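# Set the overhanging top reel back squarely on its stack

## Task

Return the top reel, which currently sticks out over the edge of the stack, to a centred position on top of the stack, lying flat with its label facing upward, and release it once it is in place.

## Robot and tools

Robot: two arms, left_arm and right_arm, each with seven joints and a parallel gripper. Everything happens in a physics simulation. Keep every object on the table; knocking anything off counts as failure. Avoid drops, slips, slamming, hard pushes and collisions between the two arms, because a hard arm-on-arm press can end the scene. Occasionally an outside disturbance may tug a held part or shove a loose one.

Frame: state lines give each gripper's end_effector_position in metres and end_effector_quat_wxyz, both in one shared scene frame. Its origin sits on the table surface midway between the arms. +z is up, +x points out across the table, and left_arm sits toward +y. The names left and right describe the arms, not image sides. At long reach the printed hand position can be off. end_effector_position is the spot between the pads when closed; fingertips extend about 19 mm past it when closed and about 6 mm when fully open. The fingers point along the gripper's +z and close along its y. Closing pushes the tips roughly 13 mm further out, so keep that clearance above surfaces.

Tool execute_actions: argument actions is a list holding at most one item. An empty list just reports the state and includes pictures. An action item is {"rows": [...], "steps": n}, with n from 4 to 15 (default 15), each step lasting 1/30 s. One row is used per step; if rows run out, the final row repeats. A wait item is {"steps": n} with n up to 300 and no rows; it counts from the previous result. Optional pictures: true attaches camera images. A refused call moves nothing. The last 4 steps of an action run after its result is returned, and the robot keeps moving while you compose the next reply.

Row layout: one flat list of 18 numbers, each within [-1, 1], covering both arms even if only one moves. Order: left_arm's 7 joint values, then left gripper position, left gripper speed, then the same 9 for right_arm. Joint order: waist, shoulder, upper arm roll, elbow, forearm roll, wrist pitch, wrist roll.

Joint values are offsets, not poses. Each is measured from that arm's joint angles in the most recent result that lists them (before any such result, or for later calls within one reply, from where the arm stands when the action begins). They are never relative to the previous row. Scale: 1.0 equals 0.9985 rad for waist, shoulder, upper arm roll and elbow, and 0.8765 rad for forearm roll, wrist pitch and wrist roll. Sending all zeros therefore pulls the arm back to the reference angles; it is not a pause. Joint ranges in radians: waist, upper arm roll, forearm roll and wrist roll -69.115 to 69.115; shoulder -2.250 to 2.250; elbow -2.580 to 2.580; wrist pitch -2.100 to 2.100. Requests more than 0.013 rad beyond a range end are refused; the real end may differ by up to 0.013 rad, and a joint pushed past it stops there, sometimes reported as "joint sent to its limit". Absence of that line does not prove there is room left.

Motion limits: joints move with capped speed and acceleration and arrive together. Each step the commanded target stays within 0.304 rad (first four joints) or 0.266 rad (last three) of the measured angle, and if targets would put the gripper over 70 mm from where it is, they are all shrunk back. Large moves may be unfinished when the result comes. Reversing a motion stops the joints together. Arms keep heading to the last row's target until they have nearly stopped or a step is HELD.

Gripper numbers (absolute, not offsets): position +1 is fully open (85 mm), 0 is about 41 mm, the pads touch near -0.8, and -1 closes until blocked. Speed is the rate the gap changes: about 20 mm/s at -1, 85 at 0, 150 at +1. Grip force is set by the arm, roughly 190 to 235 N per pad. To hold firmly, send -1 and keep sending it. For a gentle grip, open, then close to a bit narrower than the object. To release, send a position wider than the object. To leave a gripper unchanged, repeat its previous two numbers; a 0 is a real command. Fingers stay put once stopped until the position number changes by 0.01 or more, but re-close on their own if the object slips or is lost. position_measured_pct is about 50 - 50 x position: 0 fully open; stopping below 90 short of target means something is held or in the way; about 90 or more means the pads met.

Result lines: Joint positions and Joint velocities give one block per arm in joint order (rad, rad/s). Joint torques follow the same order, carry per-arm offsets and noise, and change at rest only with contact or load. "joint command not followed" means the clearance check altered joint targets; the rest of the row still ran. HELD marks steps where your row, fully or partly, was not sent. TORQUE FAULT: reaching a load limit (51.3 N m for the first four joints, 32.3 N m for the last three; held weight counts) freezes that arm for 10 s and drops the rest of the call. MOTOR HOT warns from 60 °C; at 75 °C an OVER-TEMPERATURE FAULT makes the arm brake weakly and sag. Holding loads heats motors, even while you think.

Tool zoom_image: camera is one of cam_high, cam_low, cam_left_wrist, cam_right_wrist; region is [x0, y0, x1, y1] in pixels of that camera's latest image (all 504x504, origin top-left), no larger than 504 by 504. Returns a magnified crop.

Tool finished_scene: pass scene, the current scene number. It ends the scene permanently and reports success; the reel must be settled and released, and stay that way. Replying without any tool call also ends things. Faster, smoother, lower-effort solutions are preferred.

Each tool is called after "Request:" as name(argument=value, ...) on one line, values as JSON.

## Session

Request:
execute_actions(actions=[])

Scene clock: 0.00 s of 4200.00 s.
left_arm: end_effector_position=(+0.3505, +0.7076, +0.3036) position_measured_pct=0.0 end_effector_quat_wxyz=(-0.128, +0.158, +0.944, +0.259) | right_arm: end_effector_position=(+0.0721, -0.1063, +0.3632) position_measured_pct=0.0 end_effector_quat_wxyz=(+0.090, -0.274, +0.931, -0.225)
Joint positions: left_arm=[-0.692  0.463  0.084  1.429 -0.659  1.245  1.036] | right_arm=[-1.764  0.07   0.086  1.714  0.182  1.809  0.305]
Joint velocities: left_arm=[-0.    -0.     0.     0.    -0.     0.001 -0.   ] | right_arm=[ 0.  0.  0. -0. -0.  0.  0.]
Joint torques (N m, as the joint torque sensors report them, + toward a larger angle): no reading
Motor temperatures (°C, as the motors report them): left_arm=[34 34 30 32 38 39 43] | right_arm=[31 34 30 32 39 45 45]

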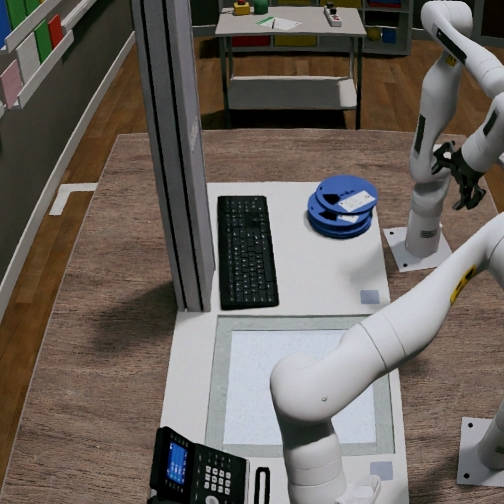

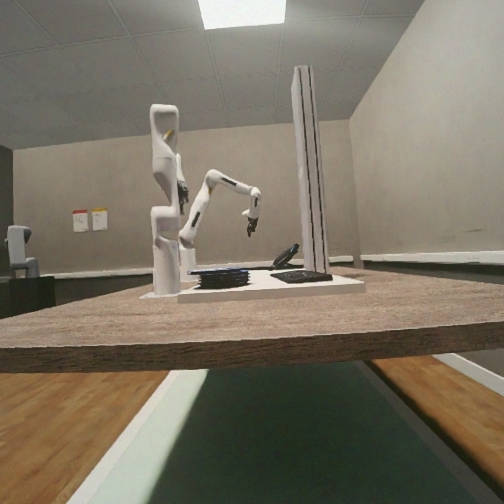

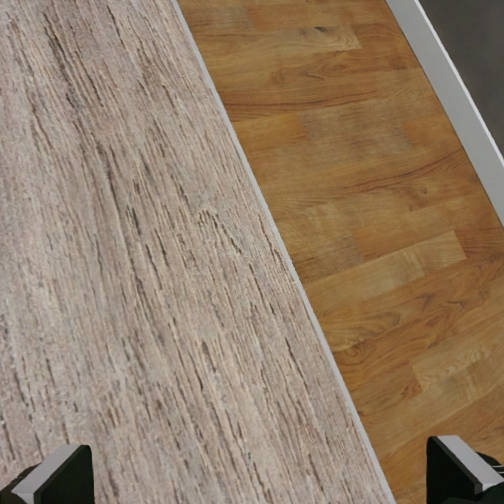

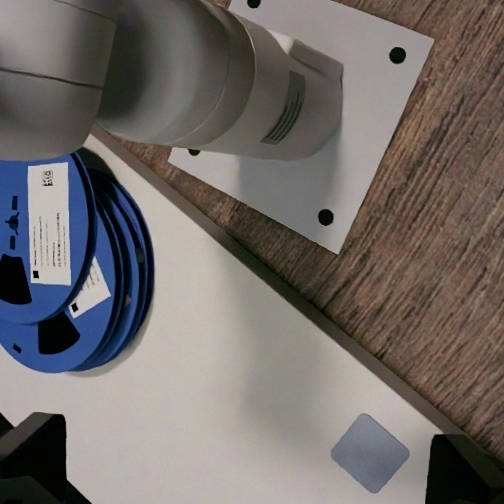

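Request:
zoom_image(camera="cam_high", region=[280, 150, 420, 270])

Request:
zoom_image(camera="cam_low", region=[140, 240, 280, 310])

Request:
zoom_image(camera="cam_right_wrist", region=[0, 130, 200, 400])

Region (280, 150, 420, 270) of cam_high's 504x504 image, scaled by 3.600, with more detail than that image has; it fills the top 432 rows of this view, and the rest is white.

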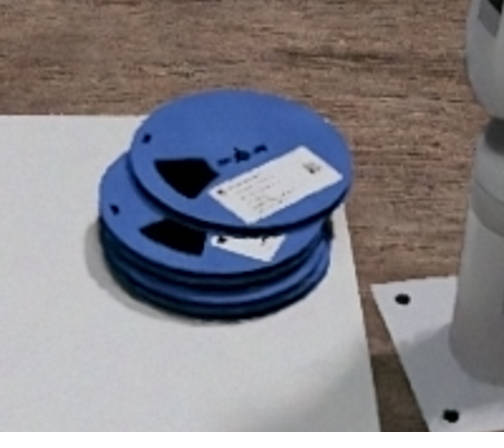

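Region (140, 240, 280, 310) of cam_low's 504x504 image, scaled by 3.600, with more detail than that image has.

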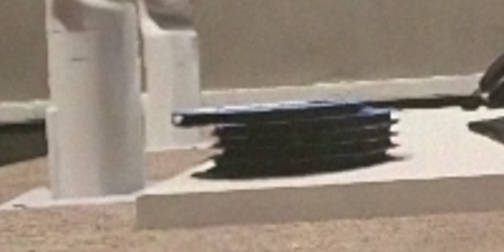

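Region (0, 130, 200, 400) of cam_right_wrist's 504x504 image, scaled by 1.867; it fills the left 373 columns of this view, and the rest is white.

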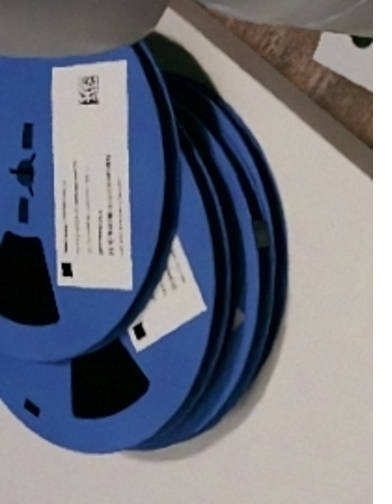

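Request:
execute_actions(actions=[{"rows":[[0,0,0,0,0,0,0,1,0,1,-0.181,-0.086,0.071,-0.208,-0.389,-0.177,1,0]],"steps":15}])

Request:
execute_actions(actions=[{"steps":15}])

Scene clock: 1.97 s of 4200.00 s.
left_arm: end_effector_position=(+0.3505, +0.7076, +0.3036) position_measured_pct=0.0 end_effector_quat_wxyz=(-0.128, +0.158, +0.944, +0.259) | right_arm: end_effector_position=(+0.0799, -0.0792, +0.3550) position_measured_pct=0.0 end_effector_quat_wxyz=(+0.017, -0.115, +0.991, -0.071)
Joint positions: left_arm=[-0.692  0.463  0.084  1.429 -0.659  1.245  1.036] | right_arm=[-1.468 -0.063  0.022  1.767  0.046  1.577  0.189]
Joint velocities: left_arm=[-0.    -0.    -0.     0.     0.     0.001 -0.   ] | right_arm=[ 1.274 -0.315 -0.168  0.133 -0.359 -0.792 -0.306]
Joint torques (N m, as the joint torque sensors report them, + toward a larger angle): left_arm=[  0.03 -18.75  -0.09  -9.2   -1.55   0.5    0.28] | right_arm=[ 0.67 -5.99  0.49 -8.47  0.58  0.71  0.22]
Motor temperatures (°C, as the motors report them): left_arm=[34 34 30 32 38 39 43] | right_arm=[31 34 30 32 39 45 45]
Steps of this call (steps 1 to 48: nothing new was sent; steps 49 to 59: the first 11 steps of this action). Readings (joint positions | what the end effector reports):
49: left_arm=[-0.692 0.463 0.084 1.429 -0.659 1.245 1.036] | right_arm=[-1.762 0.069 0.086 1.715 0.181 1.808 0.304] | left_arm position_measured_pct=0.0 | right_arm position_measured_pct=0.0
50: left_arm=[-0.692 0.463 0.084 1.429 -0.659 1.245 1.036] | right_arm=[-1.754 0.065 0.084 1.716 0.178 1.803 0.302] | left_arm position_measured_pct=0.0 | right_arm position_measured_pct=0.0
52: left_arm=[-0.692 0.463 0.084 1.429 -0.659 1.245 1.036] | right_arm=[-1.723 0.047 0.076 1.722 0.162 1.780 0.289] | left_arm position_measured_pct=0.0 | right_arm position_measured_pct=0.0
56: left_arm=[-0.692 0.463 0.084 1.429 -0.659 1.245 1.036] | right_arm=[-1.597 -0.021 0.044 1.749 0.094 1.674 0.230] | left_arm position_measured_pct=0.0 | right_arm position_measured_pct=0.0
59: the state above

Scene clock: 2.47 s of 4200.00 s.
left_arm: end_effector_position=(+0.3505, +0.7076, +0.3036) position_measured_pct=0.0 end_effector_quat_wxyz=(-0.128, +0.158, +0.944, +0.259) | right_arm: end_effector_position=(+0.2092, -0.1084, +0.3588) position_measured_pct=0.0 end_effector_quat_wxyz=(-0.000, +0.196, +0.981, -0.002)
Joint positions: left_arm=[-0.692  0.463  0.084  1.429 -0.659  1.245  1.036] | right_arm=[-0.864 -0.109  0.002  1.785  0.001  1.47   0.15 ]
Joint velocities: left_arm=[ 0.001  0.001  0.    -0.     0.    -0.    -0.   ] | right_arm=[ 0.861 -0.014  0.004  0.002 -0.004 -0.018 -0.007]
Joint torques (N m, as the joint torque sensors report them, + toward a larger angle): left_arm=[ -0.26 -18.98  -0.19  -9.28  -1.47   0.62   0.23] | right_arm=[ 0.17 -6.44 -1.21 -9.43 -0.17  0.38 -0.08]
Motor temperatures (°C, as the motors report them): left_arm=[34 34 30 32 38 39 43] | right_arm=[31 34 30 32 39 45 45]
Kept back: nothing.
Steps of this call (steps 1 to 4: the last 4 steps of your previous action; steps 5 to 15: the robot went on to your last target). Readings (joint positions | what the end effector reports):
1: left_arm=[-0.692 0.463 0.084 1.429 -0.659 1.245 1.036] | right_arm=[-1.425 -0.072 0.017 1.771 0.035 1.553 0.180] | left_arm position_measured_pct=0.0 | right_arm position_measured_pct=0.0
2: left_arm=[-0.692 0.463 0.084 1.429 -0.659 1.245 1.036] | right_arm=[-1.382 -0.080 0.013 1.774 0.027 1.533 0.173] | left_arm position_measured_pct=0.0 | right_arm position_measured_pct=0.0
4: left_arm=[-0.692 0.463 0.084 1.429 -0.659 1.245 1.036] | right_arm=[-1.296 -0.091 0.007 1.778 0.015 1.506 0.163] | left_arm position_measured_pct=0.0 | right_arm position_measured_pct=0.0
8: left_arm=[-0.692 0.463 0.084 1.429 -0.659 1.245 1.036] | right_arm=[-1.129 -0.103 0.003 1.783 0.005 1.480 0.154] | left_arm position_measured_pct=0.0 | right_arm position_measured_pct=0.0
15: the state above

Request:
execute_actions(actions=[{"rows":[[0,0,0,0,0,0,0,1,0,1,0,0,0,0,0,0,1,0]],"steps":15}])

Request:
execute_actions(actions=[{"rows":[[0,0,0,0,0,0,0,1,0,1,0,0,0,0,0,0,1,0]],"steps":15}])

Request:
execute_actions(actions=[{"steps":25}], pictures=true)

Scene clock: 3.00 s of 4200.00 s.
left_arm: end_effector_position=(+0.3505, +0.7076, +0.3036) position_measured_pct=0.0 end_effector_quat_wxyz=(-0.128, +0.158, +0.944, +0.259) | right_arm: end_effector_position=(+0.2787, -0.1845, +0.3588) position_measured_pct=0.0 end_effector_quat_wxyz=(-0.001, +0.381, +0.924, -0.001)
Joint positions: left_arm=[-0.692  0.463  0.084  1.429 -0.659  1.245  1.036] | right_arm=[-0.475 -0.109  0.001  1.785  0.     1.469  0.15 ]
Joint velocities: left_arm=[-0.    -0.001  0.001 -0.001  0.001 -0.     0.   ] | right_arm=[ 1.164  0.002  0.002 -0.     0.001  0.002  0.001]
Joint torques (N m, as the joint torque sensors report them, + toward a larger angle): left_arm=[  0.02 -18.79  -0.15  -9.56  -1.66   0.74   0.03] | right_arm=[ 0.87 -6.41 -0.29 -8.79  0.01  0.15  0.  ]
Motor temperatures (°C, as the motors report them): left_arm=[34 34 30 32 38 39 43] | right_arm=[31 34 30 32 39 45 45]
Steps of this call (steps 1 to 5: the robot went on to your last target; steps 6 to 16: the first 11 steps of this action). Readings (joint positions | what the end effector reports):
6: left_arm=[-0.692 0.463 0.084 1.429 -0.659 1.245 1.036] | right_arm=[-0.775 -0.110 0.001 1.785 -0.000 1.468 0.150] | left_arm position_measured_pct=0.0 | right_arm position_measured_pct=0.0
7: left_arm=[-0.692 0.463 0.084 1.429 -0.659 1.245 1.036] | right_arm=[-0.763 -0.110 0.000 1.785 -0.001 1.468 0.150] | left_arm position_measured_pct=0.0 | right_arm position_measured_pct=0.0
9: left_arm=[-0.692 0.463 0.084 1.429 -0.659 1.245 1.036] | right_arm=[-0.726 -0.110 -0.001 1.785 -0.001 1.468 0.150] | left_arm position_measured_pct=0.0 | right_arm position_measured_pct=0.0
13: left_arm=[-0.692 0.463 0.084 1.429 -0.659 1.245 1.036] | right_arm=[-0.592 -0.109 -0.000 1.785 -0.000 1.469 0.150] | left_arm position_measured_pct=0.0 | right_arm position_measured_pct=0.0
16: the state above

Scene clock: 3.50 s of 4200.00 s.
left_arm: end_effector_position=(+0.3505, +0.7076, +0.3036) position_measured_pct=0.0 end_effector_quat_wxyz=(-0.128, +0.158, +0.944, +0.259) | right_arm: end_effector_position=(+0.3172, -0.3345, +0.3588) position_measured_pct=0.0 end_effector_quat_wxyz=(-0.001, +0.633, +0.774, -0.001)
Joint positions: left_arm=[-0.692  0.463  0.084  1.429 -0.659  1.245  1.036] | right_arm=[ 0.113 -0.108  0.001  1.785  0.001  1.469  0.15 ]
Joint velocities: left_arm=[-0.     0.001  0.001  0.001 -0.     0.    -0.   ] | right_arm=[ 1.175  0.002 -0.    -0.001 -0.001 -0.    -0.   ]
Joint torques (N m, as the joint torque sensors report them, + toward a larger angle): left_arm=[  0.   -18.9   -0.03  -9.44  -1.59   0.64   0.27] | right_arm=[ 0.79 -6.42 -0.51 -9.16  0.1   0.31  0.1 ]
Motor temperatures (°C, as the motors report them): left_arm=[34 34 30 32 38 39 43] | right_arm=[31 34 30 32 39 45 45]
Steps of this call (steps 1 to 4: the last 4 steps of your previous action; steps 5 to 15: the first 11 steps of this action, its rows measured from where the robot was after step 4). Readings (joint positions | what the end effector reports):
4: left_arm=[-0.692 0.463 0.084 1.429 -0.659 1.245 1.036] | right_arm=[-0.319 -0.109 0.001 1.785 0.000 1.469 0.150] | left_arm position_measured_pct=0.0 | right_arm position_measured_pct=0.0
5: left_arm=[-0.692 0.463 0.084 1.429 -0.659 1.245 1.036] | right_arm=[-0.280 -0.109 0.001 1.785 0.001 1.469 0.150] | left_arm position_measured_pct=0.0 | right_arm position_measured_pct=0.0
6: left_arm=[-0.692 0.463 0.084 1.429 -0.659 1.245 1.036] | right_arm=[-0.241 -0.109 0.001 1.785 0.001 1.469 0.150] | left_arm position_measured_pct=0.0 | right_arm position_measured_pct=0.0
8: left_arm=[-0.692 0.463 0.084 1.429 -0.659 1.245 1.036] | right_arm=[-0.162 -0.109 0.001 1.785 0.001 1.469 0.150] | left_arm position_measured_pct=0.0 | right_arm position_measured_pct=0.0
12: left_arm=[-0.692 0.463 0.084 1.429 -0.659 1.245 1.036] | right_arm=[-0.005 -0.108 0.001 1.785 0.001 1.469 0.150] | left_arm position_measured_pct=0.0 | right_arm position_measured_pct=0.0
15: the state above

Scene clock: 4.33 s of 4200.00 s.
left_arm: end_effector_position=(+0.3505, +0.7076, +0.3036) position_measured_pct=0.0 end_effector_quat_wxyz=(-0.128, +0.158, +0.944, +0.259) | right_arm: end_effector_position=(+0.2694, -0.4755, +0.3588) position_measured_pct=0.0 end_effector_quat_wxyz=(-0.001, +0.824, +0.567, -0.001)
Joint positions: left_arm=[-0.692  0.463  0.084  1.429 -0.659  1.245  1.036] | right_arm=[ 0.677 -0.109  0.001  1.785  0.001  1.469  0.15 ]
Joint velocities: left_arm=[-0.     0.001 -0.     0.001  0.001  0.001 -0.001] | right_arm=[ 0.016  0.    -0.    -0.001  0.    -0.    -0.001]
Joint torques (N m, as the joint torque sensors report them, + toward a larger angle): left_arm=[ -0.18 -18.65  -0.21  -9.33  -1.81   0.65   0.2 ] | right_arm=[ 1.13 -6.96 -0.54 -9.04  0.2   0.05 -0.05]
Motor temperatures (°C, as the motors report them): left_arm=[34 34 30 32 38 39 43] | right_arm=[31 34 30 32 39 45 45]
Kept back: nothing.
Steps of this call (steps 1 to 4: the last 4 steps of your previous action; steps 5 to 25: the robot went on to your last target). Readings (joint positions | what the end effector reports):
1: left_arm=[-0.692 0.463 0.084 1.429 -0.659 1.245 1.036] | right_arm=[0.152 -0.108 0.001 1.784 0.001 1.469 0.150] | left_arm position_measured_pct=0.0 | right_arm position_measured_pct=0.0
2: left_arm=[-0.692 0.463 0.084 1.429 -0.659 1.245 1.036] | right_arm=[0.191 -0.108 0.001 1.784 0.001 1.469 0.150] | left_arm position_measured_pct=0.0 | right_arm position_measured_pct=0.0
4: left_arm=[-0.692 0.463 0.084 1.429 -0.659 1.245 1.036] | right_arm=[0.270 -0.108 0.001 1.784 0.001 1.469 0.150] | left_arm position_measured_pct=0.0 | right_arm position_measured_pct=0.0
8: left_arm=[-0.692 0.463 0.084 1.429 -0.659 1.245 1.036] | right_arm=[0.427 -0.108 0.001 1.784 0.001 1.469 0.150] | left_arm position_measured_pct=0.0 | right_arm position_measured_pct=0.0
25: the state above

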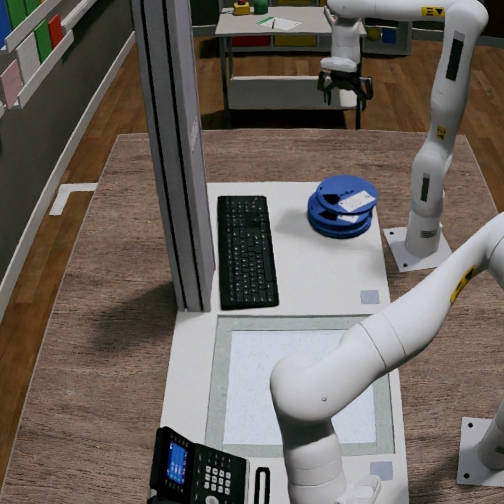

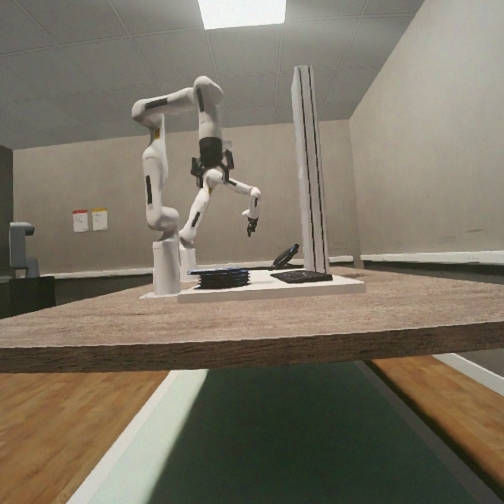

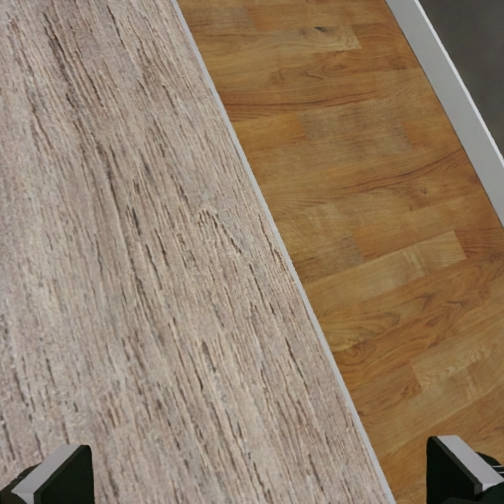

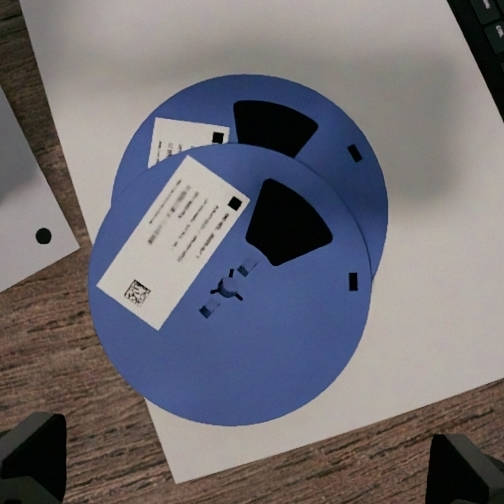

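Request:
execute_actions(actions=[{"rows":[[0,0,0,0,0,0,0,1,0,0.313,0.325,0,0.55,0,-1,0.131,1,0]],"steps":15}])

Request:
execute_actions(actions=[{"steps":25}], pictures=true)

Scene clock: 5.03 s of 4200.00 s.
left_arm: end_effector_position=(+0.3505, +0.7076, +0.3036) position_measured_pct=0.0 end_effector_quat_wxyz=(-0.128, +0.158, +0.944, +0.259) | right_arm: end_effector_position=(+0.2241, -0.4967, +0.2553) position_measured_pct=0.0 end_effector_quat_wxyz=(-0.094, +0.849, +0.519, -0.033)
Joint positions: left_arm=[-0.692  0.463  0.084  1.429 -0.659  1.245  1.036] | right_arm=[0.847 0.064 0.001 1.983 0.    1.294 0.211]
Joint velocities: left_arm=[ 0.     0.001  0.001  0.    -0.001  0.     0.   ] | right_arm=[ 0.425  0.456  0.002  0.775  0.002 -0.68   0.166]
Joint torques (N m, as the joint torque sensors report them, + toward a larger angle): left_arm=[ -0.24 -18.69  -0.36  -9.02  -1.62   0.79   0.21] | right_arm=[ 0.81 -9.46 -0.47 -7.82  0.04  0.8  -0.27]
Motor temperatures (°C, as the motors report them): left_arm=[34 34 30 32 38 39 43] | right_arm=[31 34 30 32 39 45 45]
Steps of this call (steps 1 to 10: the robot went on to your last target; steps 11 to 21: the first 11 steps of this action). Readings (joint positions | what the end effector reports):
11: left_arm=[-0.692 0.463 0.084 1.429 -0.659 1.245 1.036] | right_arm=[0.681 -0.107 0.001 1.785 0.000 1.468 0.150] | left_arm position_measured_pct=0.0 | right_arm position_measured_pct=0.0
12: left_arm=[-0.692 0.463 0.084 1.429 -0.659 1.245 1.036] | right_arm=[0.689 -0.101 0.000 1.790 -0.000 1.464 0.152] | left_arm position_measured_pct=0.0 | right_arm position_measured_pct=0.0
14: left_arm=[-0.692 0.463 0.084 1.429 -0.659 1.245 1.036] | right_arm=[0.720 -0.071 -0.000 1.817 -0.000 1.441 0.162] | left_arm position_measured_pct=0.0 | right_arm position_measured_pct=0.0
18: left_arm=[-0.692 0.463 0.084 1.429 -0.659 1.245 1.036] | right_arm=[0.800 0.014 0.001 1.909 0.001 1.359 0.193] | left_arm position_measured_pct=0.0 | right_arm position_measured_pct=0.0
21: the state above

Scene clock: 5.87 s of 4200.00 s.
left_arm: end_effector_position=(+0.3505, +0.7076, +0.3036) position_measured_pct=0.0 end_effector_quat_wxyz=(-0.128, +0.158, +0.944, +0.259) | right_arm: end_effector_position=(+0.2117, -0.5351, +0.1238) position_measured_pct=0.0 end_effector_quat_wxyz=(-0.000, +0.875, +0.484, -0.000)
Joint positions: left_arm=[-0.692  0.463  0.084  1.429 -0.659  1.245  1.036] | right_arm=[0.989 0.215 0.001 2.334 0.001 0.593 0.265]
Joint velocities: left_arm=[-0.001  0.    -0.    -0.     0.001 -0.001  0.001] | right_arm=[ 0.003  0.004  0.     0.006 -0.    -0.005  0.   ]
Joint torques (N m, as the joint torque sensors report them, + toward a larger angle): left_arm=[ -0.03 -18.85   0.    -9.29  -1.78   0.71   0.2 ] | right_arm=[ 1.09 -8.85 -0.51 -5.18  0.28  0.04  0.06]
Motor temperatures (°C, as the motors report them): left_arm=[34 34 30 32 38 39 43] | right_arm=[31 34 30 32 39 45 45]
Kept back: nothing.
Steps of this call (steps 1 to 4: the last 4 steps of your previous action; steps 5 to 25: the robot went on to your last target). Readings (joint positions | what the end effector reports):
1: left_arm=[-0.692 0.463 0.084 1.429 -0.659 1.245 1.036] | right_arm=[0.860 0.079 0.001 2.010 0.001 1.271 0.217] | left_arm position_measured_pct=0.0 | right_arm position_measured_pct=0.0
2: left_arm=[-0.692 0.463 0.084 1.429 -0.659 1.245 1.036] | right_arm=[0.873 0.093 0.001 2.037 0.001 1.247 0.222] | left_arm position_measured_pct=0.0 | right_arm position_measured_pct=0.0
4: left_arm=[-0.692 0.463 0.084 1.429 -0.659 1.245 1.036] | right_arm=[0.897 0.118 0.001 2.092 0.001 1.197 0.230] | left_arm position_measured_pct=0.0 | right_arm position_measured_pct=0.0
8: left_arm=[-0.692 0.463 0.084 1.429 -0.659 1.245 1.036] | right_arm=[0.942 0.165 0.001 2.209 0.001 1.064 0.247] | left_arm position_measured_pct=0.0 | right_arm position_measured_pct=0.0
25: the state above

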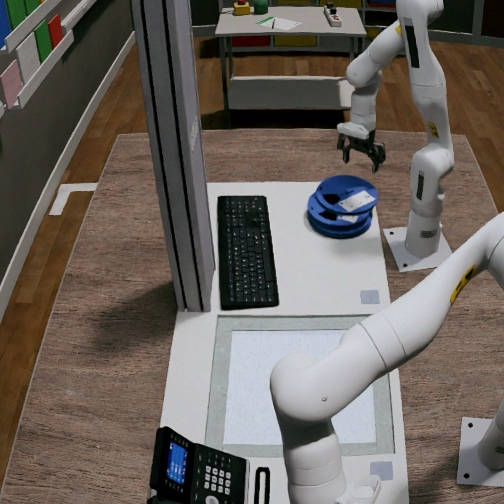

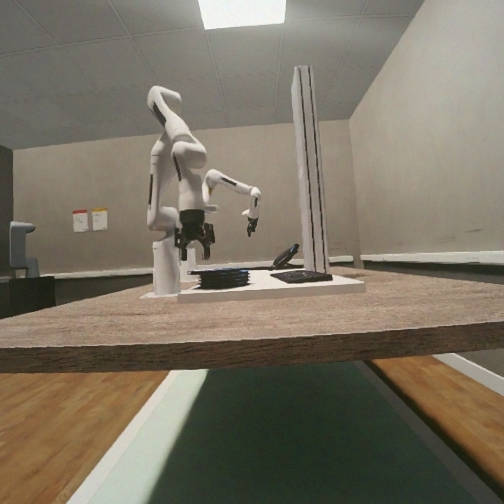

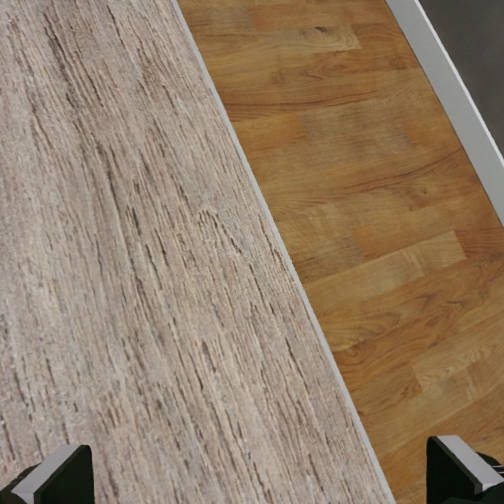

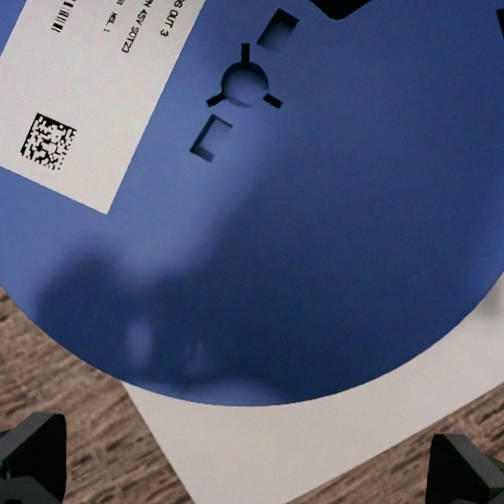

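Request:
execute_actions(actions=[{"rows":[[0,0,0,0,0,0,0,1,0,0.0235,0,0,0,0,0,0.027,1,0],[0,0,0,0,0,0,0,1,0,0.0235,0.02,0,0.013,0,-0.04,0.027,1,0],[0,0,0,0,0,0,0,1,0,0.0235,0.045,0,0.029,0,-0.085,0.027,1,0],[0,0,0,0,0,0,0,1,0,0.0235,0.09,0,0.058,0,-0.169,0.027,1,0]],"steps":15}])

Request:
execute_actions(actions=[{"steps":8}], pictures=true)

Request:
zoom_image(camera="cam_low", region=[160, 240, 260, 300])

Scene clock: 7.07 s of 4200.00 s.
left_arm: end_effector_position=(+0.3505, +0.7076, +0.3036) position_measured_pct=0.0 end_effector_quat_wxyz=(-0.128, +0.158, +0.944, +0.259) | right_arm: end_effector_position=(+0.2050, -0.5366, +0.0928) position_measured_pct=0.0 end_effector_quat_wxyz=(+0.002, +0.875, +0.484, +0.000)
Joint positions: left_arm=[-0.692  0.463  0.084  1.429 -0.659  1.245  1.036] | right_arm=[1.012 0.299 0.001 2.39  0.001 0.449 0.288]
Joint velocities: left_arm=[ 0.     0.001  0.001  0.     0.001 -0.     0.   ] | right_arm=[ 0.006  0.039 -0.     0.026 -0.    -0.077  0.003]
Joint torques (N m, as the joint torque sensors report them, + toward a larger angle): left_arm=[  0.02 -18.58  -0.44  -9.31  -1.46   0.74   0.02] | right_arm=[ 0.55 -9.94  0.11 -3.68  0.14  0.12  0.37]
Motor temperatures (°C, as the motors report them): left_arm=[34 34 30 32 38 39 43] | right_arm=[31 34 30 32 39 45 45]
Steps of this call (steps 1 to 25: the robot went on to your last target; steps 26 to 36: the first 11 steps of this action). Readings (joint positions | what the end effector reports):
26: left_arm=[-0.692 0.463 0.084 1.429 -0.659 1.245 1.036] | right_arm=[0.992 0.216 0.001 2.334 0.000 0.593 0.266] | left_arm position_measured_pct=0.0 | right_arm position_measured_pct=0.0
27: left_arm=[-0.692 0.463 0.084 1.429 -0.659 1.245 1.036] | right_arm=[0.998 0.216 0.001 2.334 0.000 0.592 0.270] | left_arm position_measured_pct=0.0 | right_arm position_measured_pct=0.0
29: left_arm=[-0.692 0.463 0.084 1.429 -0.659 1.245 1.036] | right_arm=[1.006 0.232 0.002 2.342 0.001 0.571 0.281] | left_arm position_measured_pct=0.0 | right_arm position_measured_pct=0.0
33: left_arm=[-0.692 0.463 0.084 1.429 -0.659 1.245 1.036] | right_arm=[1.011 0.287 0.001 2.379 0.001 0.476 0.287] | left_arm position_measured_pct=0.0 | right_arm position_measured_pct=0.0
36: the state above

Scene clock: 7.33 s of 4200.00 s.
left_arm: end_effector_position=(+0.3505, +0.7076, +0.3036) position_measured_pct=0.0 end_effector_quat_wxyz=(-0.128, +0.158, +0.944, +0.259) | right_arm: end_effector_position=(+0.2043, -0.5361, +0.0912) position_measured_pct=0.0 end_effector_quat_wxyz=(+0.000, +0.875, +0.484, -0.000)
Joint positions: left_arm=[-0.692  0.463  0.084  1.429 -0.659  1.245  1.036] | right_arm=[1.013 0.305 0.001 2.391 0.001 0.445 0.289]
Joint velocities: left_arm=[-0.001  0.001  0.    -0.    -0.    -0.    -0.   ] | right_arm=[ 0.002  0.005 -0.     0.     0.    -0.    -0.   ]
Joint torques (N m, as the joint torque sensors report them, + toward a larger angle): left_arm=[ -0.09 -18.78  -0.09  -9.34  -1.66   0.65   0.24] | right_arm=[ 0.67 -9.98  0.13 -3.91  0.17 -0.04  0.23]
Motor temperatures (°C, as the motors report them): left_arm=[34 34 30 32 38 39 43] | right_arm=[31 34 30 32 39 45 45]
Kept back: nothing.
Steps of this call (steps 1 to 4: the last 4 steps of your previous action; steps 5 to 8: the robot went on to your last target). Readings (joint positions | what the end effector reports):
1: left_arm=[-0.692 0.463 0.084 1.429 -0.659 1.245 1.036] | right_arm=[1.012 0.301 0.001 2.390 0.001 0.447 0.288] | left_arm position_measured_pct=0.0 | right_arm position_measured_pct=0.0
2: left_arm=[-0.692 0.463 0.084 1.429 -0.659 1.245 1.036] | right_arm=[1.012 0.302 0.001 2.391 0.001 0.446 0.288] | left_arm position_measured_pct=0.0 | right_arm position_measured_pct=0.0
4: left_arm=[-0.692 0.463 0.084 1.429 -0.659 1.245 1.036] | right_arm=[1.013 0.303 0.001 2.391 0.001 0.445 0.288] | left_arm position_measured_pct=0.0 | right_arm position_measured_pct=0.0
8: the state above

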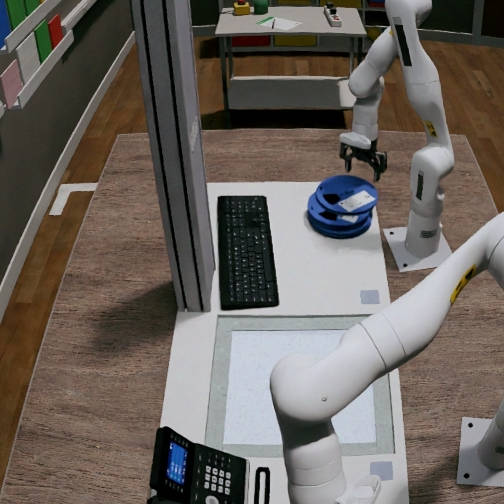

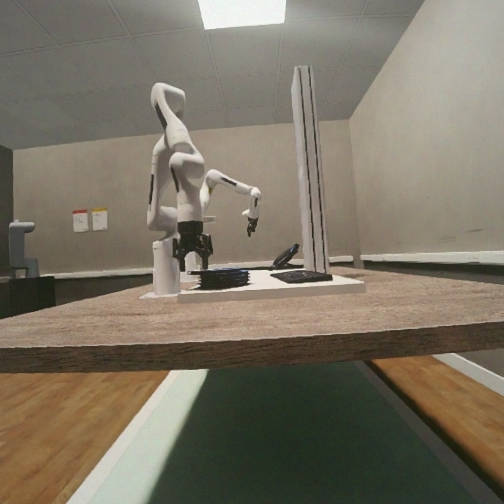

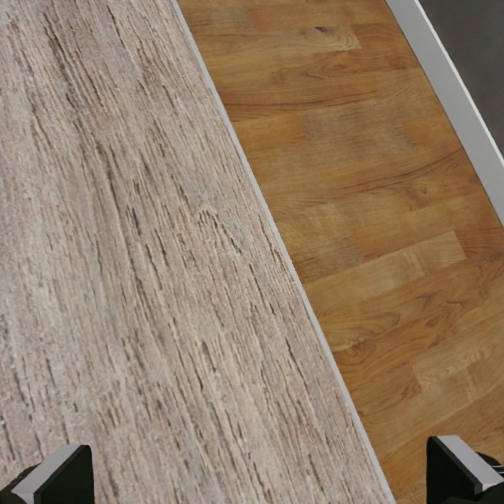

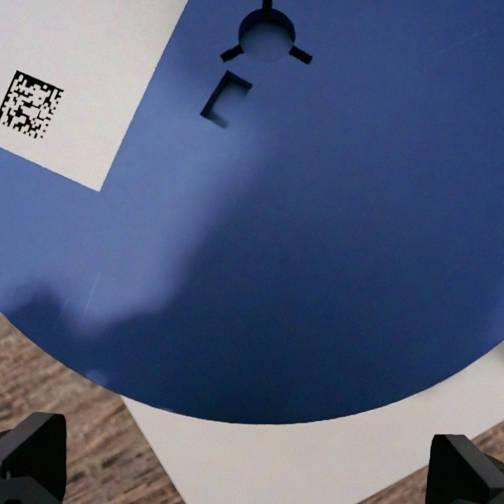

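Region (160, 240, 260, 300) of cam_low's 504x504 image, scaled by 5.040, with more detail than that image has; it fills the top 302 rows of this view, and the rest is white.

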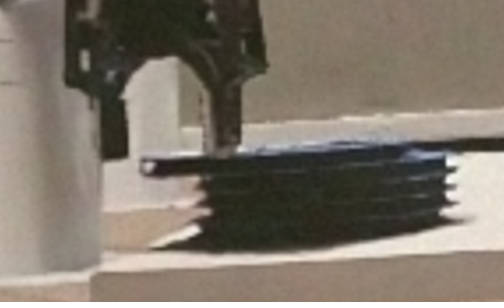

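Request:
execute_actions(actions=[{"rows":[[0,0,0,0,0,0,0,1,0,0,0.0234,0,0.0093,0,-0.037,0,1,0],[0,0,0,0,0,0,0,1,0,0,0.0234,0,0.0093,0,-0.037,0,1,0],[0,0,0,0,0,0,0,1,0,0,0.0234,0,0.0093,0,-0.037,0,1,0],[0,0,0,0,0,0,0,1,0,-0.008,0.0224,0,0.0113,0,-0.038,-0.009,1,0],[0,0,0,0,0,0,0,1,0,-0.016,0.0214,0,0.0134,0,-0.039,-0.018,1,0],[0,0,0,0,0,0,0,1,0,-0.024,0.0204,0,0.0154,0,-0.041,-0.027,1,0],[0,0,0,0,0,0,0,1,0,-0.031,0.0194,0,0.0174,0,-0.042,-0.036,1,0],[0,0,0,0,0,0,0,1,0,-0.039,0.0184,0,0.0195,0,-0.043,-0.045,1,0],[0,0,0,0,0,0,0,1,0,-0.047,0.0174,0,0.0215,0,-0.044,-0.054,1,0],[0,0,0,0,0,0,0,1,0,-0.055,0.0164,0,0.0235,0,-0.046,-0.062,1,0],[0,0,0,0,0,0,0,1,0,-0.063,0.0154,0,0.0256,0,-0.047,-0.071,1,0],[0,0,0,0,0,0,0,1,0,-0.071,0.0144,0,0.0276,0,-0.048,-0.080,1,0],[0,0,0,0,0,0,0,1,0,-0.078,0.0134,0,0.0296,0,-0.049,-0.089,1,0],[0,0,0,0,0,0,0,1,0,-0.086,0.0124,0,0.0317,0,-0.050,-0.098,1,0],[0,0,0,0,0,0,0,1,0,-0.094,0.0115,0,0.0337,0,-0.0516,-0.107,1,0]],"steps":15}])

Request:
execute_actions(actions=[{"steps":12}], pictures=true)

Request:
zoom_image(camera="cam_low", region=[160, 240, 260, 300])

Scene clock: 8.00 s of 4200.00 s.
left_arm: end_effector_position=(+0.3505, +0.7076, +0.3036) position_measured_pct=0.0 end_effector_quat_wxyz=(-0.128, +0.158, +0.944, +0.259) | right_arm: end_effector_position=(+0.2107, -0.5271, +0.0842) position_measured_pct=0.0 end_effector_quat_wxyz=(+0.001, +0.875, +0.484, -0.000)
Joint positions: left_arm=[-0.692  0.463  0.084  1.429 -0.659  1.245  1.036] | right_arm=[0.971 0.322 0.002 2.411 0.001 0.407 0.248]
Joint velocities: left_arm=[-0.    -0.     0.     0.    -0.001 -0.    -0.   ] | right_arm=[-0.215 -0.021  0.004  0.059  0.006 -0.036 -0.216]
Joint torques (N m, as the joint torque sensors report them, + toward a larger angle): left_arm=[ -0.2  -18.67  -0.19  -9.2   -1.69   0.8    0.04] | right_arm=[ 0.84 -9.76 -0.13 -3.77  0.49  0.08  0.32]
Motor temperatures (°C, as the motors report them): left_arm=[34 34 30 32 38 39 43] | right_arm=[31 34 30 32 39 45 45]
Steps of this call (steps 1 to 9: the robot went on to your last target; steps 10 to 20: the first 11 steps of this action). Readings (joint positions | what the end effector reports):
10: left_arm=[-0.692 0.463 0.084 1.429 -0.659 1.245 1.036] | right_arm=[1.013 0.307 0.001 2.392 0.001 0.444 0.289] | left_arm position_measured_pct=0.0 | right_arm position_measured_pct=0.0
11: left_arm=[-0.692 0.463 0.084 1.429 -0.659 1.245 1.036] | right_arm=[1.013 0.313 0.001 2.394 0.001 0.437 0.289] | left_arm position_measured_pct=0.0 | right_arm position_measured_pct=0.0
13: left_arm=[-0.692 0.463 0.084 1.429 -0.659 1.245 1.036] | right_arm=[1.012 0.323 0.001 2.398 0.001 0.421 0.288] | left_arm position_measured_pct=0.0 | right_arm position_measured_pct=0.0
17: left_arm=[-0.692 0.463 0.084 1.429 -0.659 1.245 1.036] | right_arm=[0.992 0.324 0.002 2.405 0.001 0.411 0.269] | left_arm position_measured_pct=0.0 | right_arm position_measured_pct=0.0
20: the state above

Scene clock: 8.40 s of 4200.00 s.
left_arm: end_effector_position=(+0.3505, +0.7076, +0.3036) position_measured_pct=0.0 end_effector_quat_wxyz=(-0.128, +0.158, +0.944, +0.259) | right_arm: end_effector_position=(+0.2173, -0.5155, +0.0839) position_measured_pct=0.0 end_effector_quat_wxyz=(+0.001, +0.876, +0.483, -0.000)
Joint positions: left_arm=[-0.692  0.463  0.084  1.429 -0.659  1.245  1.036] | right_arm=[0.921 0.316 0.002 2.425 0.001 0.4   0.195]
Joint velocities: left_arm=[-0.    -0.003  0.    -0.     0.001  0.001  0.   ] | right_arm=[-0.014 -0.004  0.     0.     0.001 -0.    -0.004]
Joint torques (N m, as the joint torque sensors report them, + toward a larger angle): left_arm=[ -0.19 -18.58  -0.26  -9.49  -1.69   0.87   0.21] | right_arm=[ 1.21 -9.61 -0.18 -3.5   0.22  0.22  0.11]
Motor temperatures (°C, as the motors report them): left_arm=[34 34 30 32 38 39 43] | right_arm=[31 34 30 32 39 45 45]
Kept back: nothing.
Steps of this call (steps 1 to 4: the last 4 steps of your previous action; steps 5 to 12: the robot went on to your last target). Readings (joint positions | what the end effector reports):
1: left_arm=[-0.692 0.463 0.084 1.429 -0.659 1.245 1.036] | right_arm=[0.964 0.321 0.002 2.413 0.001 0.406 0.241] | left_arm position_measured_pct=0.0 | right_arm position_measured_pct=0.0
2: left_arm=[-0.692 0.463 0.084 1.429 -0.659 1.245 1.036] | right_arm=[0.957 0.320 0.002 2.415 0.001 0.405 0.233] | left_arm position_measured_pct=0.0 | right_arm position_measured_pct=0.0
4: left_arm=[-0.692 0.463 0.084 1.429 -0.659 1.245 1.036] | right_arm=[0.942 0.319 0.002 2.419 0.001 0.403 0.218] | left_arm position_measured_pct=0.0 | right_arm position_measured_pct=0.0
8: left_arm=[-0.692 0.463 0.084 1.429 -0.659 1.245 1.036] | right_arm=[0.924 0.317 0.001 2.424 0.001 0.400 0.197] | left_arm position_measured_pct=0.0 | right_arm position_measured_pct=0.0
12: the state above

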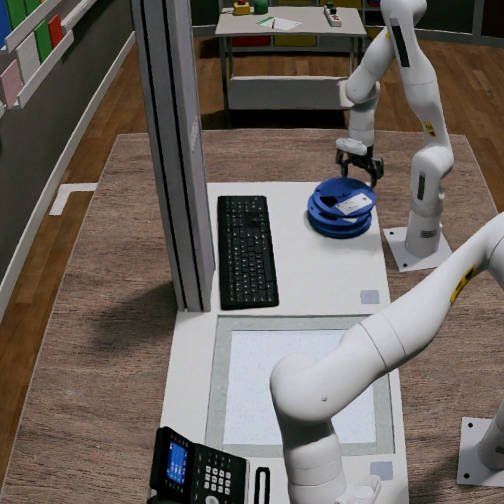

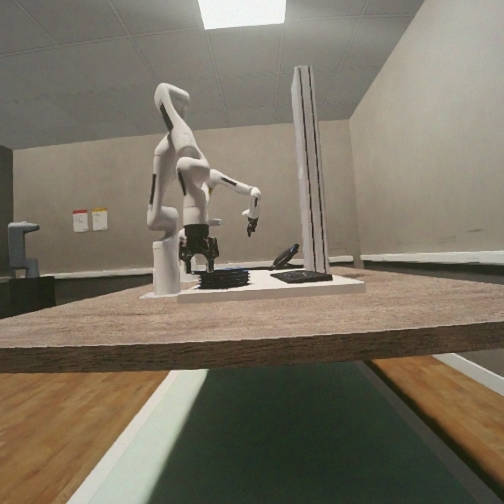

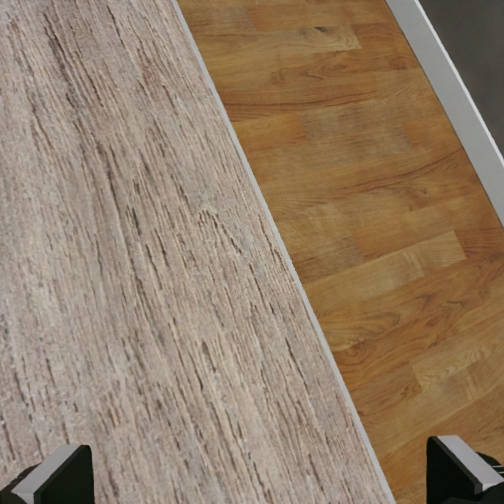

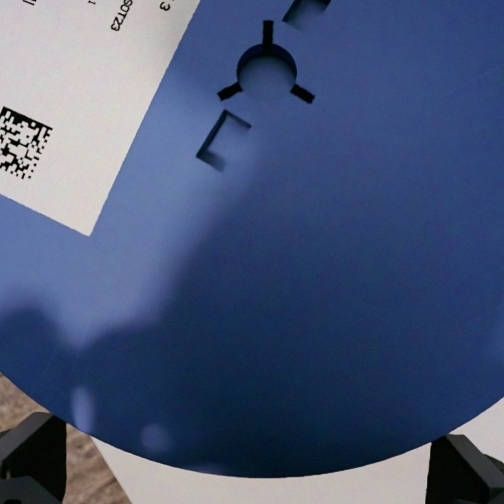

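Region (160, 240, 260, 300) of cam_low's 504x504 image, scaled by 5.040, with more detail than that image has; it fills the top 302 rows of this view, and the rest is white.

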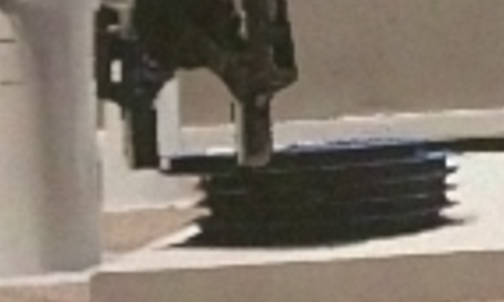

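Request:
execute_actions(actions=[{"rows":[[0,0,0,0,0,0,0,1,0,-0.008,-0.001,0,0.002,0,-0.001,-0.009,1,0],[0,0,0,0,0,0,0,1,0,-0.017,-0.002,0,0.003,0,-0.002,-0.019,1,0],[0,0,0,0,0,0,0,1,0,-0.025,-0.002,0,0.005,0,-0.003,-0.028,1,0],[0,0,0,0,0,0,0,1,0,-0.033,-0.003,0,0.006,0,-0.004,-0.037,1,0],[0,0,0,0,0,0,0,1,0,-0.042,-0.004,0,0.008,0,-0.005,-0.047,1,0],[0,0,0,0,0,0,0,1,0,-0.050,-0.005,0,0.010,0,-0.006,-0.056,1,0],[0,0,0,0,0,0,0,1,0,-0.058,-0.005,0,0.011,0,-0.007,-0.065,1,0],[0,0,0,0,0,0,0,1,0,-0.067,-0.006,0,0.012,0,-0.007,-0.075,1,0],[0,0,0,0,0,0,0,1,0,-0.075,-0.007,0,0.014,0,-0.008,-0.084,1,0],[0,0,0,0,0,0,0,1,0,-0.083,-0.007,0,0.015,0,-0.009,-0.093,1,0],[0,0,0,0,0,0,0,1,0,-0.092,-0.008,0,0.016,0,-0.010,-0.103,1,0],[0,0,0,0,0,0,0,1,0,-0.100,-0.008,0,0.018,0,-0.011,-0.112,1,0],[0,0,0,0,0,0,0,1,0,-0.108,-0.009,0,0.019,0,-0.011,-0.121,1,0],[0,0,0,0,0,0,0,1,0,-0.117,-0.009,0,0.020,0,-0.012,-0.131,1,0],[0,0,0,0,0,0,0,1,0,-0.125,-0.010,0,0.021,0,-0.0125,-0.140,1,0]],"steps":15}])

Request:
execute_actions(actions=[{"steps":12}], pictures=true)

Request:
zoom_image(camera="cam_low", region=[160, 240, 260, 300])

Request:
zoom_image(camera="cam_high", region=[290, 160, 400, 250])

Scene clock: 9.07 s of 4200.00 s.
left_arm: end_effector_position=(+0.3505, +0.7076, +0.3036) position_measured_pct=0.0 end_effector_quat_wxyz=(-0.128, +0.158, +0.944, +0.259) | right_arm: end_effector_position=(+0.2266, -0.5012, +0.0839) position_measured_pct=0.0 end_effector_quat_wxyz=(+0.001, +0.875, +0.484, -0.000)
Joint positions: left_arm=[-0.692  0.463  0.084  1.429 -0.659  1.245  1.036] | right_arm=[0.853 0.31  0.002 2.437 0.001 0.393 0.129]
Joint velocities: left_arm=[ 0.001  0.002 -0.001 -0.001 -0.     0.001  0.001] | right_arm=[-0.241 -0.018  0.     0.041  0.    -0.021 -0.242]
Joint torques (N m, as the joint torque sensors report them, + toward a larger angle): left_arm=[ -0.19 -18.77  -0.37  -9.48  -1.73   0.77   0.23] | right_arm=[-0.06 -9.71 -0.26 -4.14  0.13  0.01 -0.35]
Motor temperatures (°C, as the motors report them): left_arm=[34 34 30 32 38 39 43] | right_arm=[31 34 30 32 39 45 45]
Steps of this call (steps 1 to 9: the robot went on to your last target; steps 10 to 20: the first 11 steps of this action). Readings (joint positions | what the end effector reports):
10: left_arm=[-0.692 0.463 0.084 1.429 -0.659 1.245 1.036] | right_arm=[0.918 0.316 0.002 2.425 0.001 0.399 0.194] | left_arm position_measured_pct=0.0 | right_arm position_measured_pct=0.0
11: left_arm=[-0.692 0.463 0.084 1.429 -0.659 1.245 1.036] | right_arm=[0.915 0.316 0.002 2.426 0.001 0.399 0.192] | left_arm position_measured_pct=0.0 | right_arm position_measured_pct=0.0
13: left_arm=[-0.692 0.463 0.084 1.429 -0.659 1.245 1.036] | right_arm=[0.905 0.315 0.002 2.428 0.001 0.398 0.182] | left_arm position_measured_pct=0.0 | right_arm position_measured_pct=0.0
17: left_arm=[-0.692 0.463 0.084 1.429 -0.659 1.245 1.036] | right_arm=[0.877 0.312 0.002 2.433 0.001 0.395 0.153] | left_arm position_measured_pct=0.0 | right_arm position_measured_pct=0.0
20: the state above

Scene clock: 9.47 s of 4200.00 s.
left_arm: end_effector_position=(+0.3505, +0.7076, +0.3036) position_measured_pct=0.0 end_effector_quat_wxyz=(-0.128, +0.158, +0.944, +0.259) | right_arm: end_effector_position=(+0.2338, -0.4894, +0.0839) position_measured_pct=0.0 end_effector_quat_wxyz=(+0.001, +0.876, +0.483, -0.000)
Joint positions: left_arm=[-0.692  0.463  0.084  1.429 -0.659  1.245  1.036] | right_arm=[0.798 0.306 0.002 2.446 0.001 0.389 0.073]
Joint velocities: left_arm=[-0.    -0.001 -0.    -0.     0.003 -0.    -0.   ] | right_arm=[-0.016  0.     0.     0.001  0.001 -0.001 -0.004]
Joint torques (N m, as the joint torque sensors report them, + toward a larger angle): left_arm=[ -0.47 -18.83  -0.21  -9.4   -1.52   0.61   0.3 ] | right_arm=[ 0.66 -9.22 -0.38 -4.28 -0.12  0.16  0.28]
Motor temperatures (°C, as the motors report them): left_arm=[34 34 30 32 38 39 43] | right_arm=[31 34 30 32 39 45 45]
Kept back: nothing.
Steps of this call (steps 1 to 4: the last 4 steps of your previous action; steps 5 to 12: the robot went on to your last target). Readings (joint positions | what the end effector reports):
1: left_arm=[-0.692 0.463 0.084 1.429 -0.659 1.245 1.036] | right_arm=[0.845 0.310 0.002 2.438 0.001 0.392 0.121] | left_arm position_measured_pct=0.0 | right_arm position_measured_pct=0.0
2: left_arm=[-0.692 0.463 0.084 1.429 -0.659 1.245 1.036] | right_arm=[0.837 0.309 0.002 2.440 0.001 0.392 0.113] | left_arm position_measured_pct=0.0 | right_arm position_measured_pct=0.0
4: left_arm=[-0.692 0.463 0.084 1.429 -0.659 1.245 1.036] | right_arm=[0.821 0.308 0.002 2.442 0.001 0.390 0.097] | left_arm position_measured_pct=0.0 | right_arm position_measured_pct=0.0
8: left_arm=[-0.692 0.463 0.084 1.429 -0.659 1.245 1.036] | right_arm=[0.802 0.307 0.001 2.445 0.001 0.389 0.075] | left_arm position_measured_pct=0.0 | right_arm position_measured_pct=0.0
12: the state above

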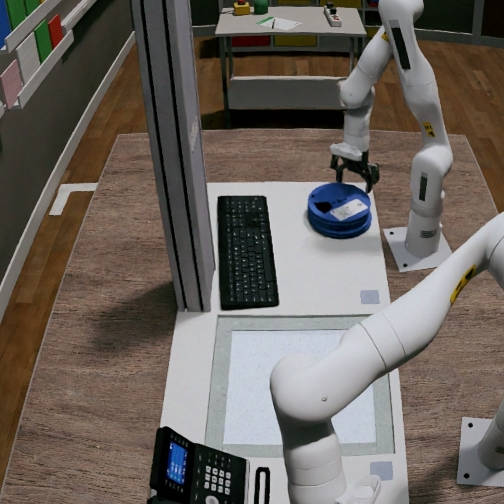

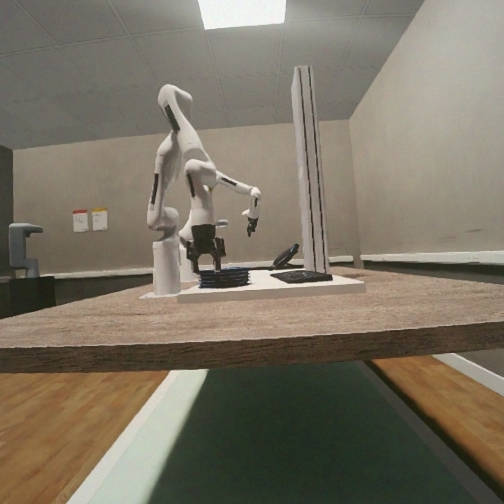

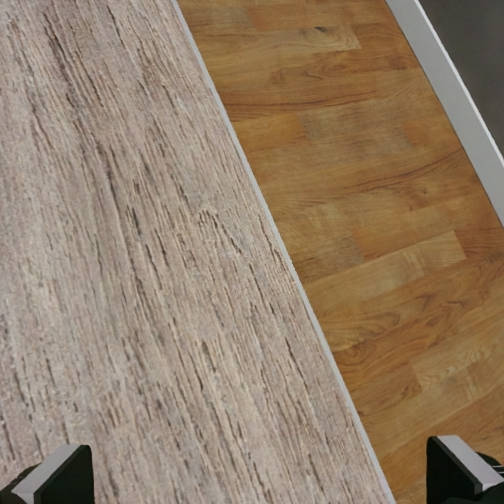

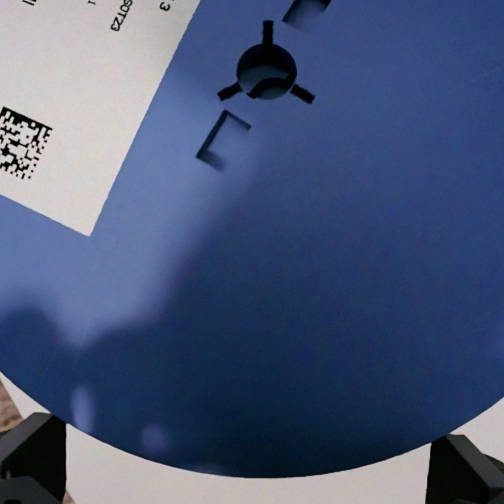

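Region (160, 240, 260, 300) of cam_low's 504x504 image, scaled by 5.040, with more detail than that image has; it fills the top 302 rows of this view, and the rest is white.

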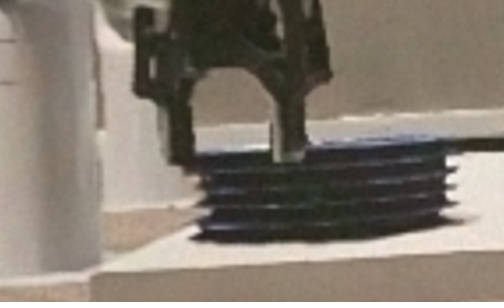

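Region (290, 160, 400, 250) of cam_high's 504x504 image, scaled by 4.582, with more detail than that image has; it fills the top 412 rows of this view, and the rest is white.

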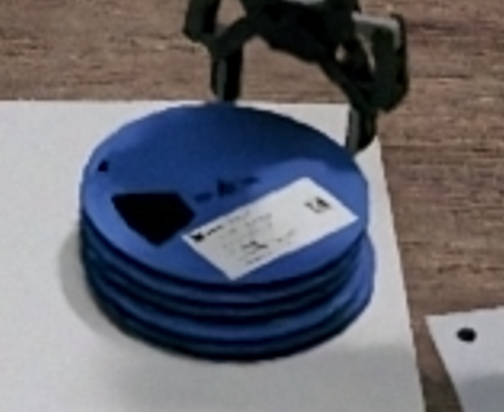

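Request:
zoom_image(camera="cam_right_wrist", region=[210, 10, 330, 120])

Region (210, 10, 330, 120) of cam_right_wrist's 504x504 image, scaled by 4.200; it fills the top 462 rows of this view, and the rest is white.

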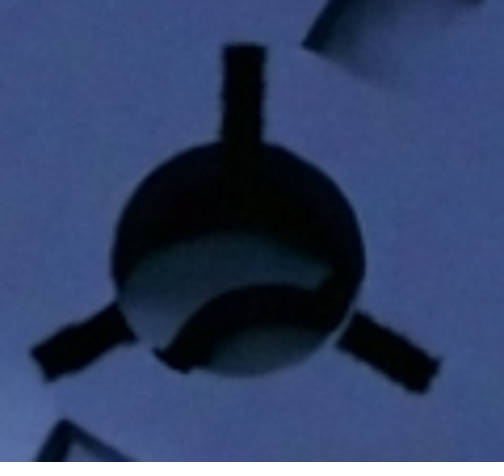

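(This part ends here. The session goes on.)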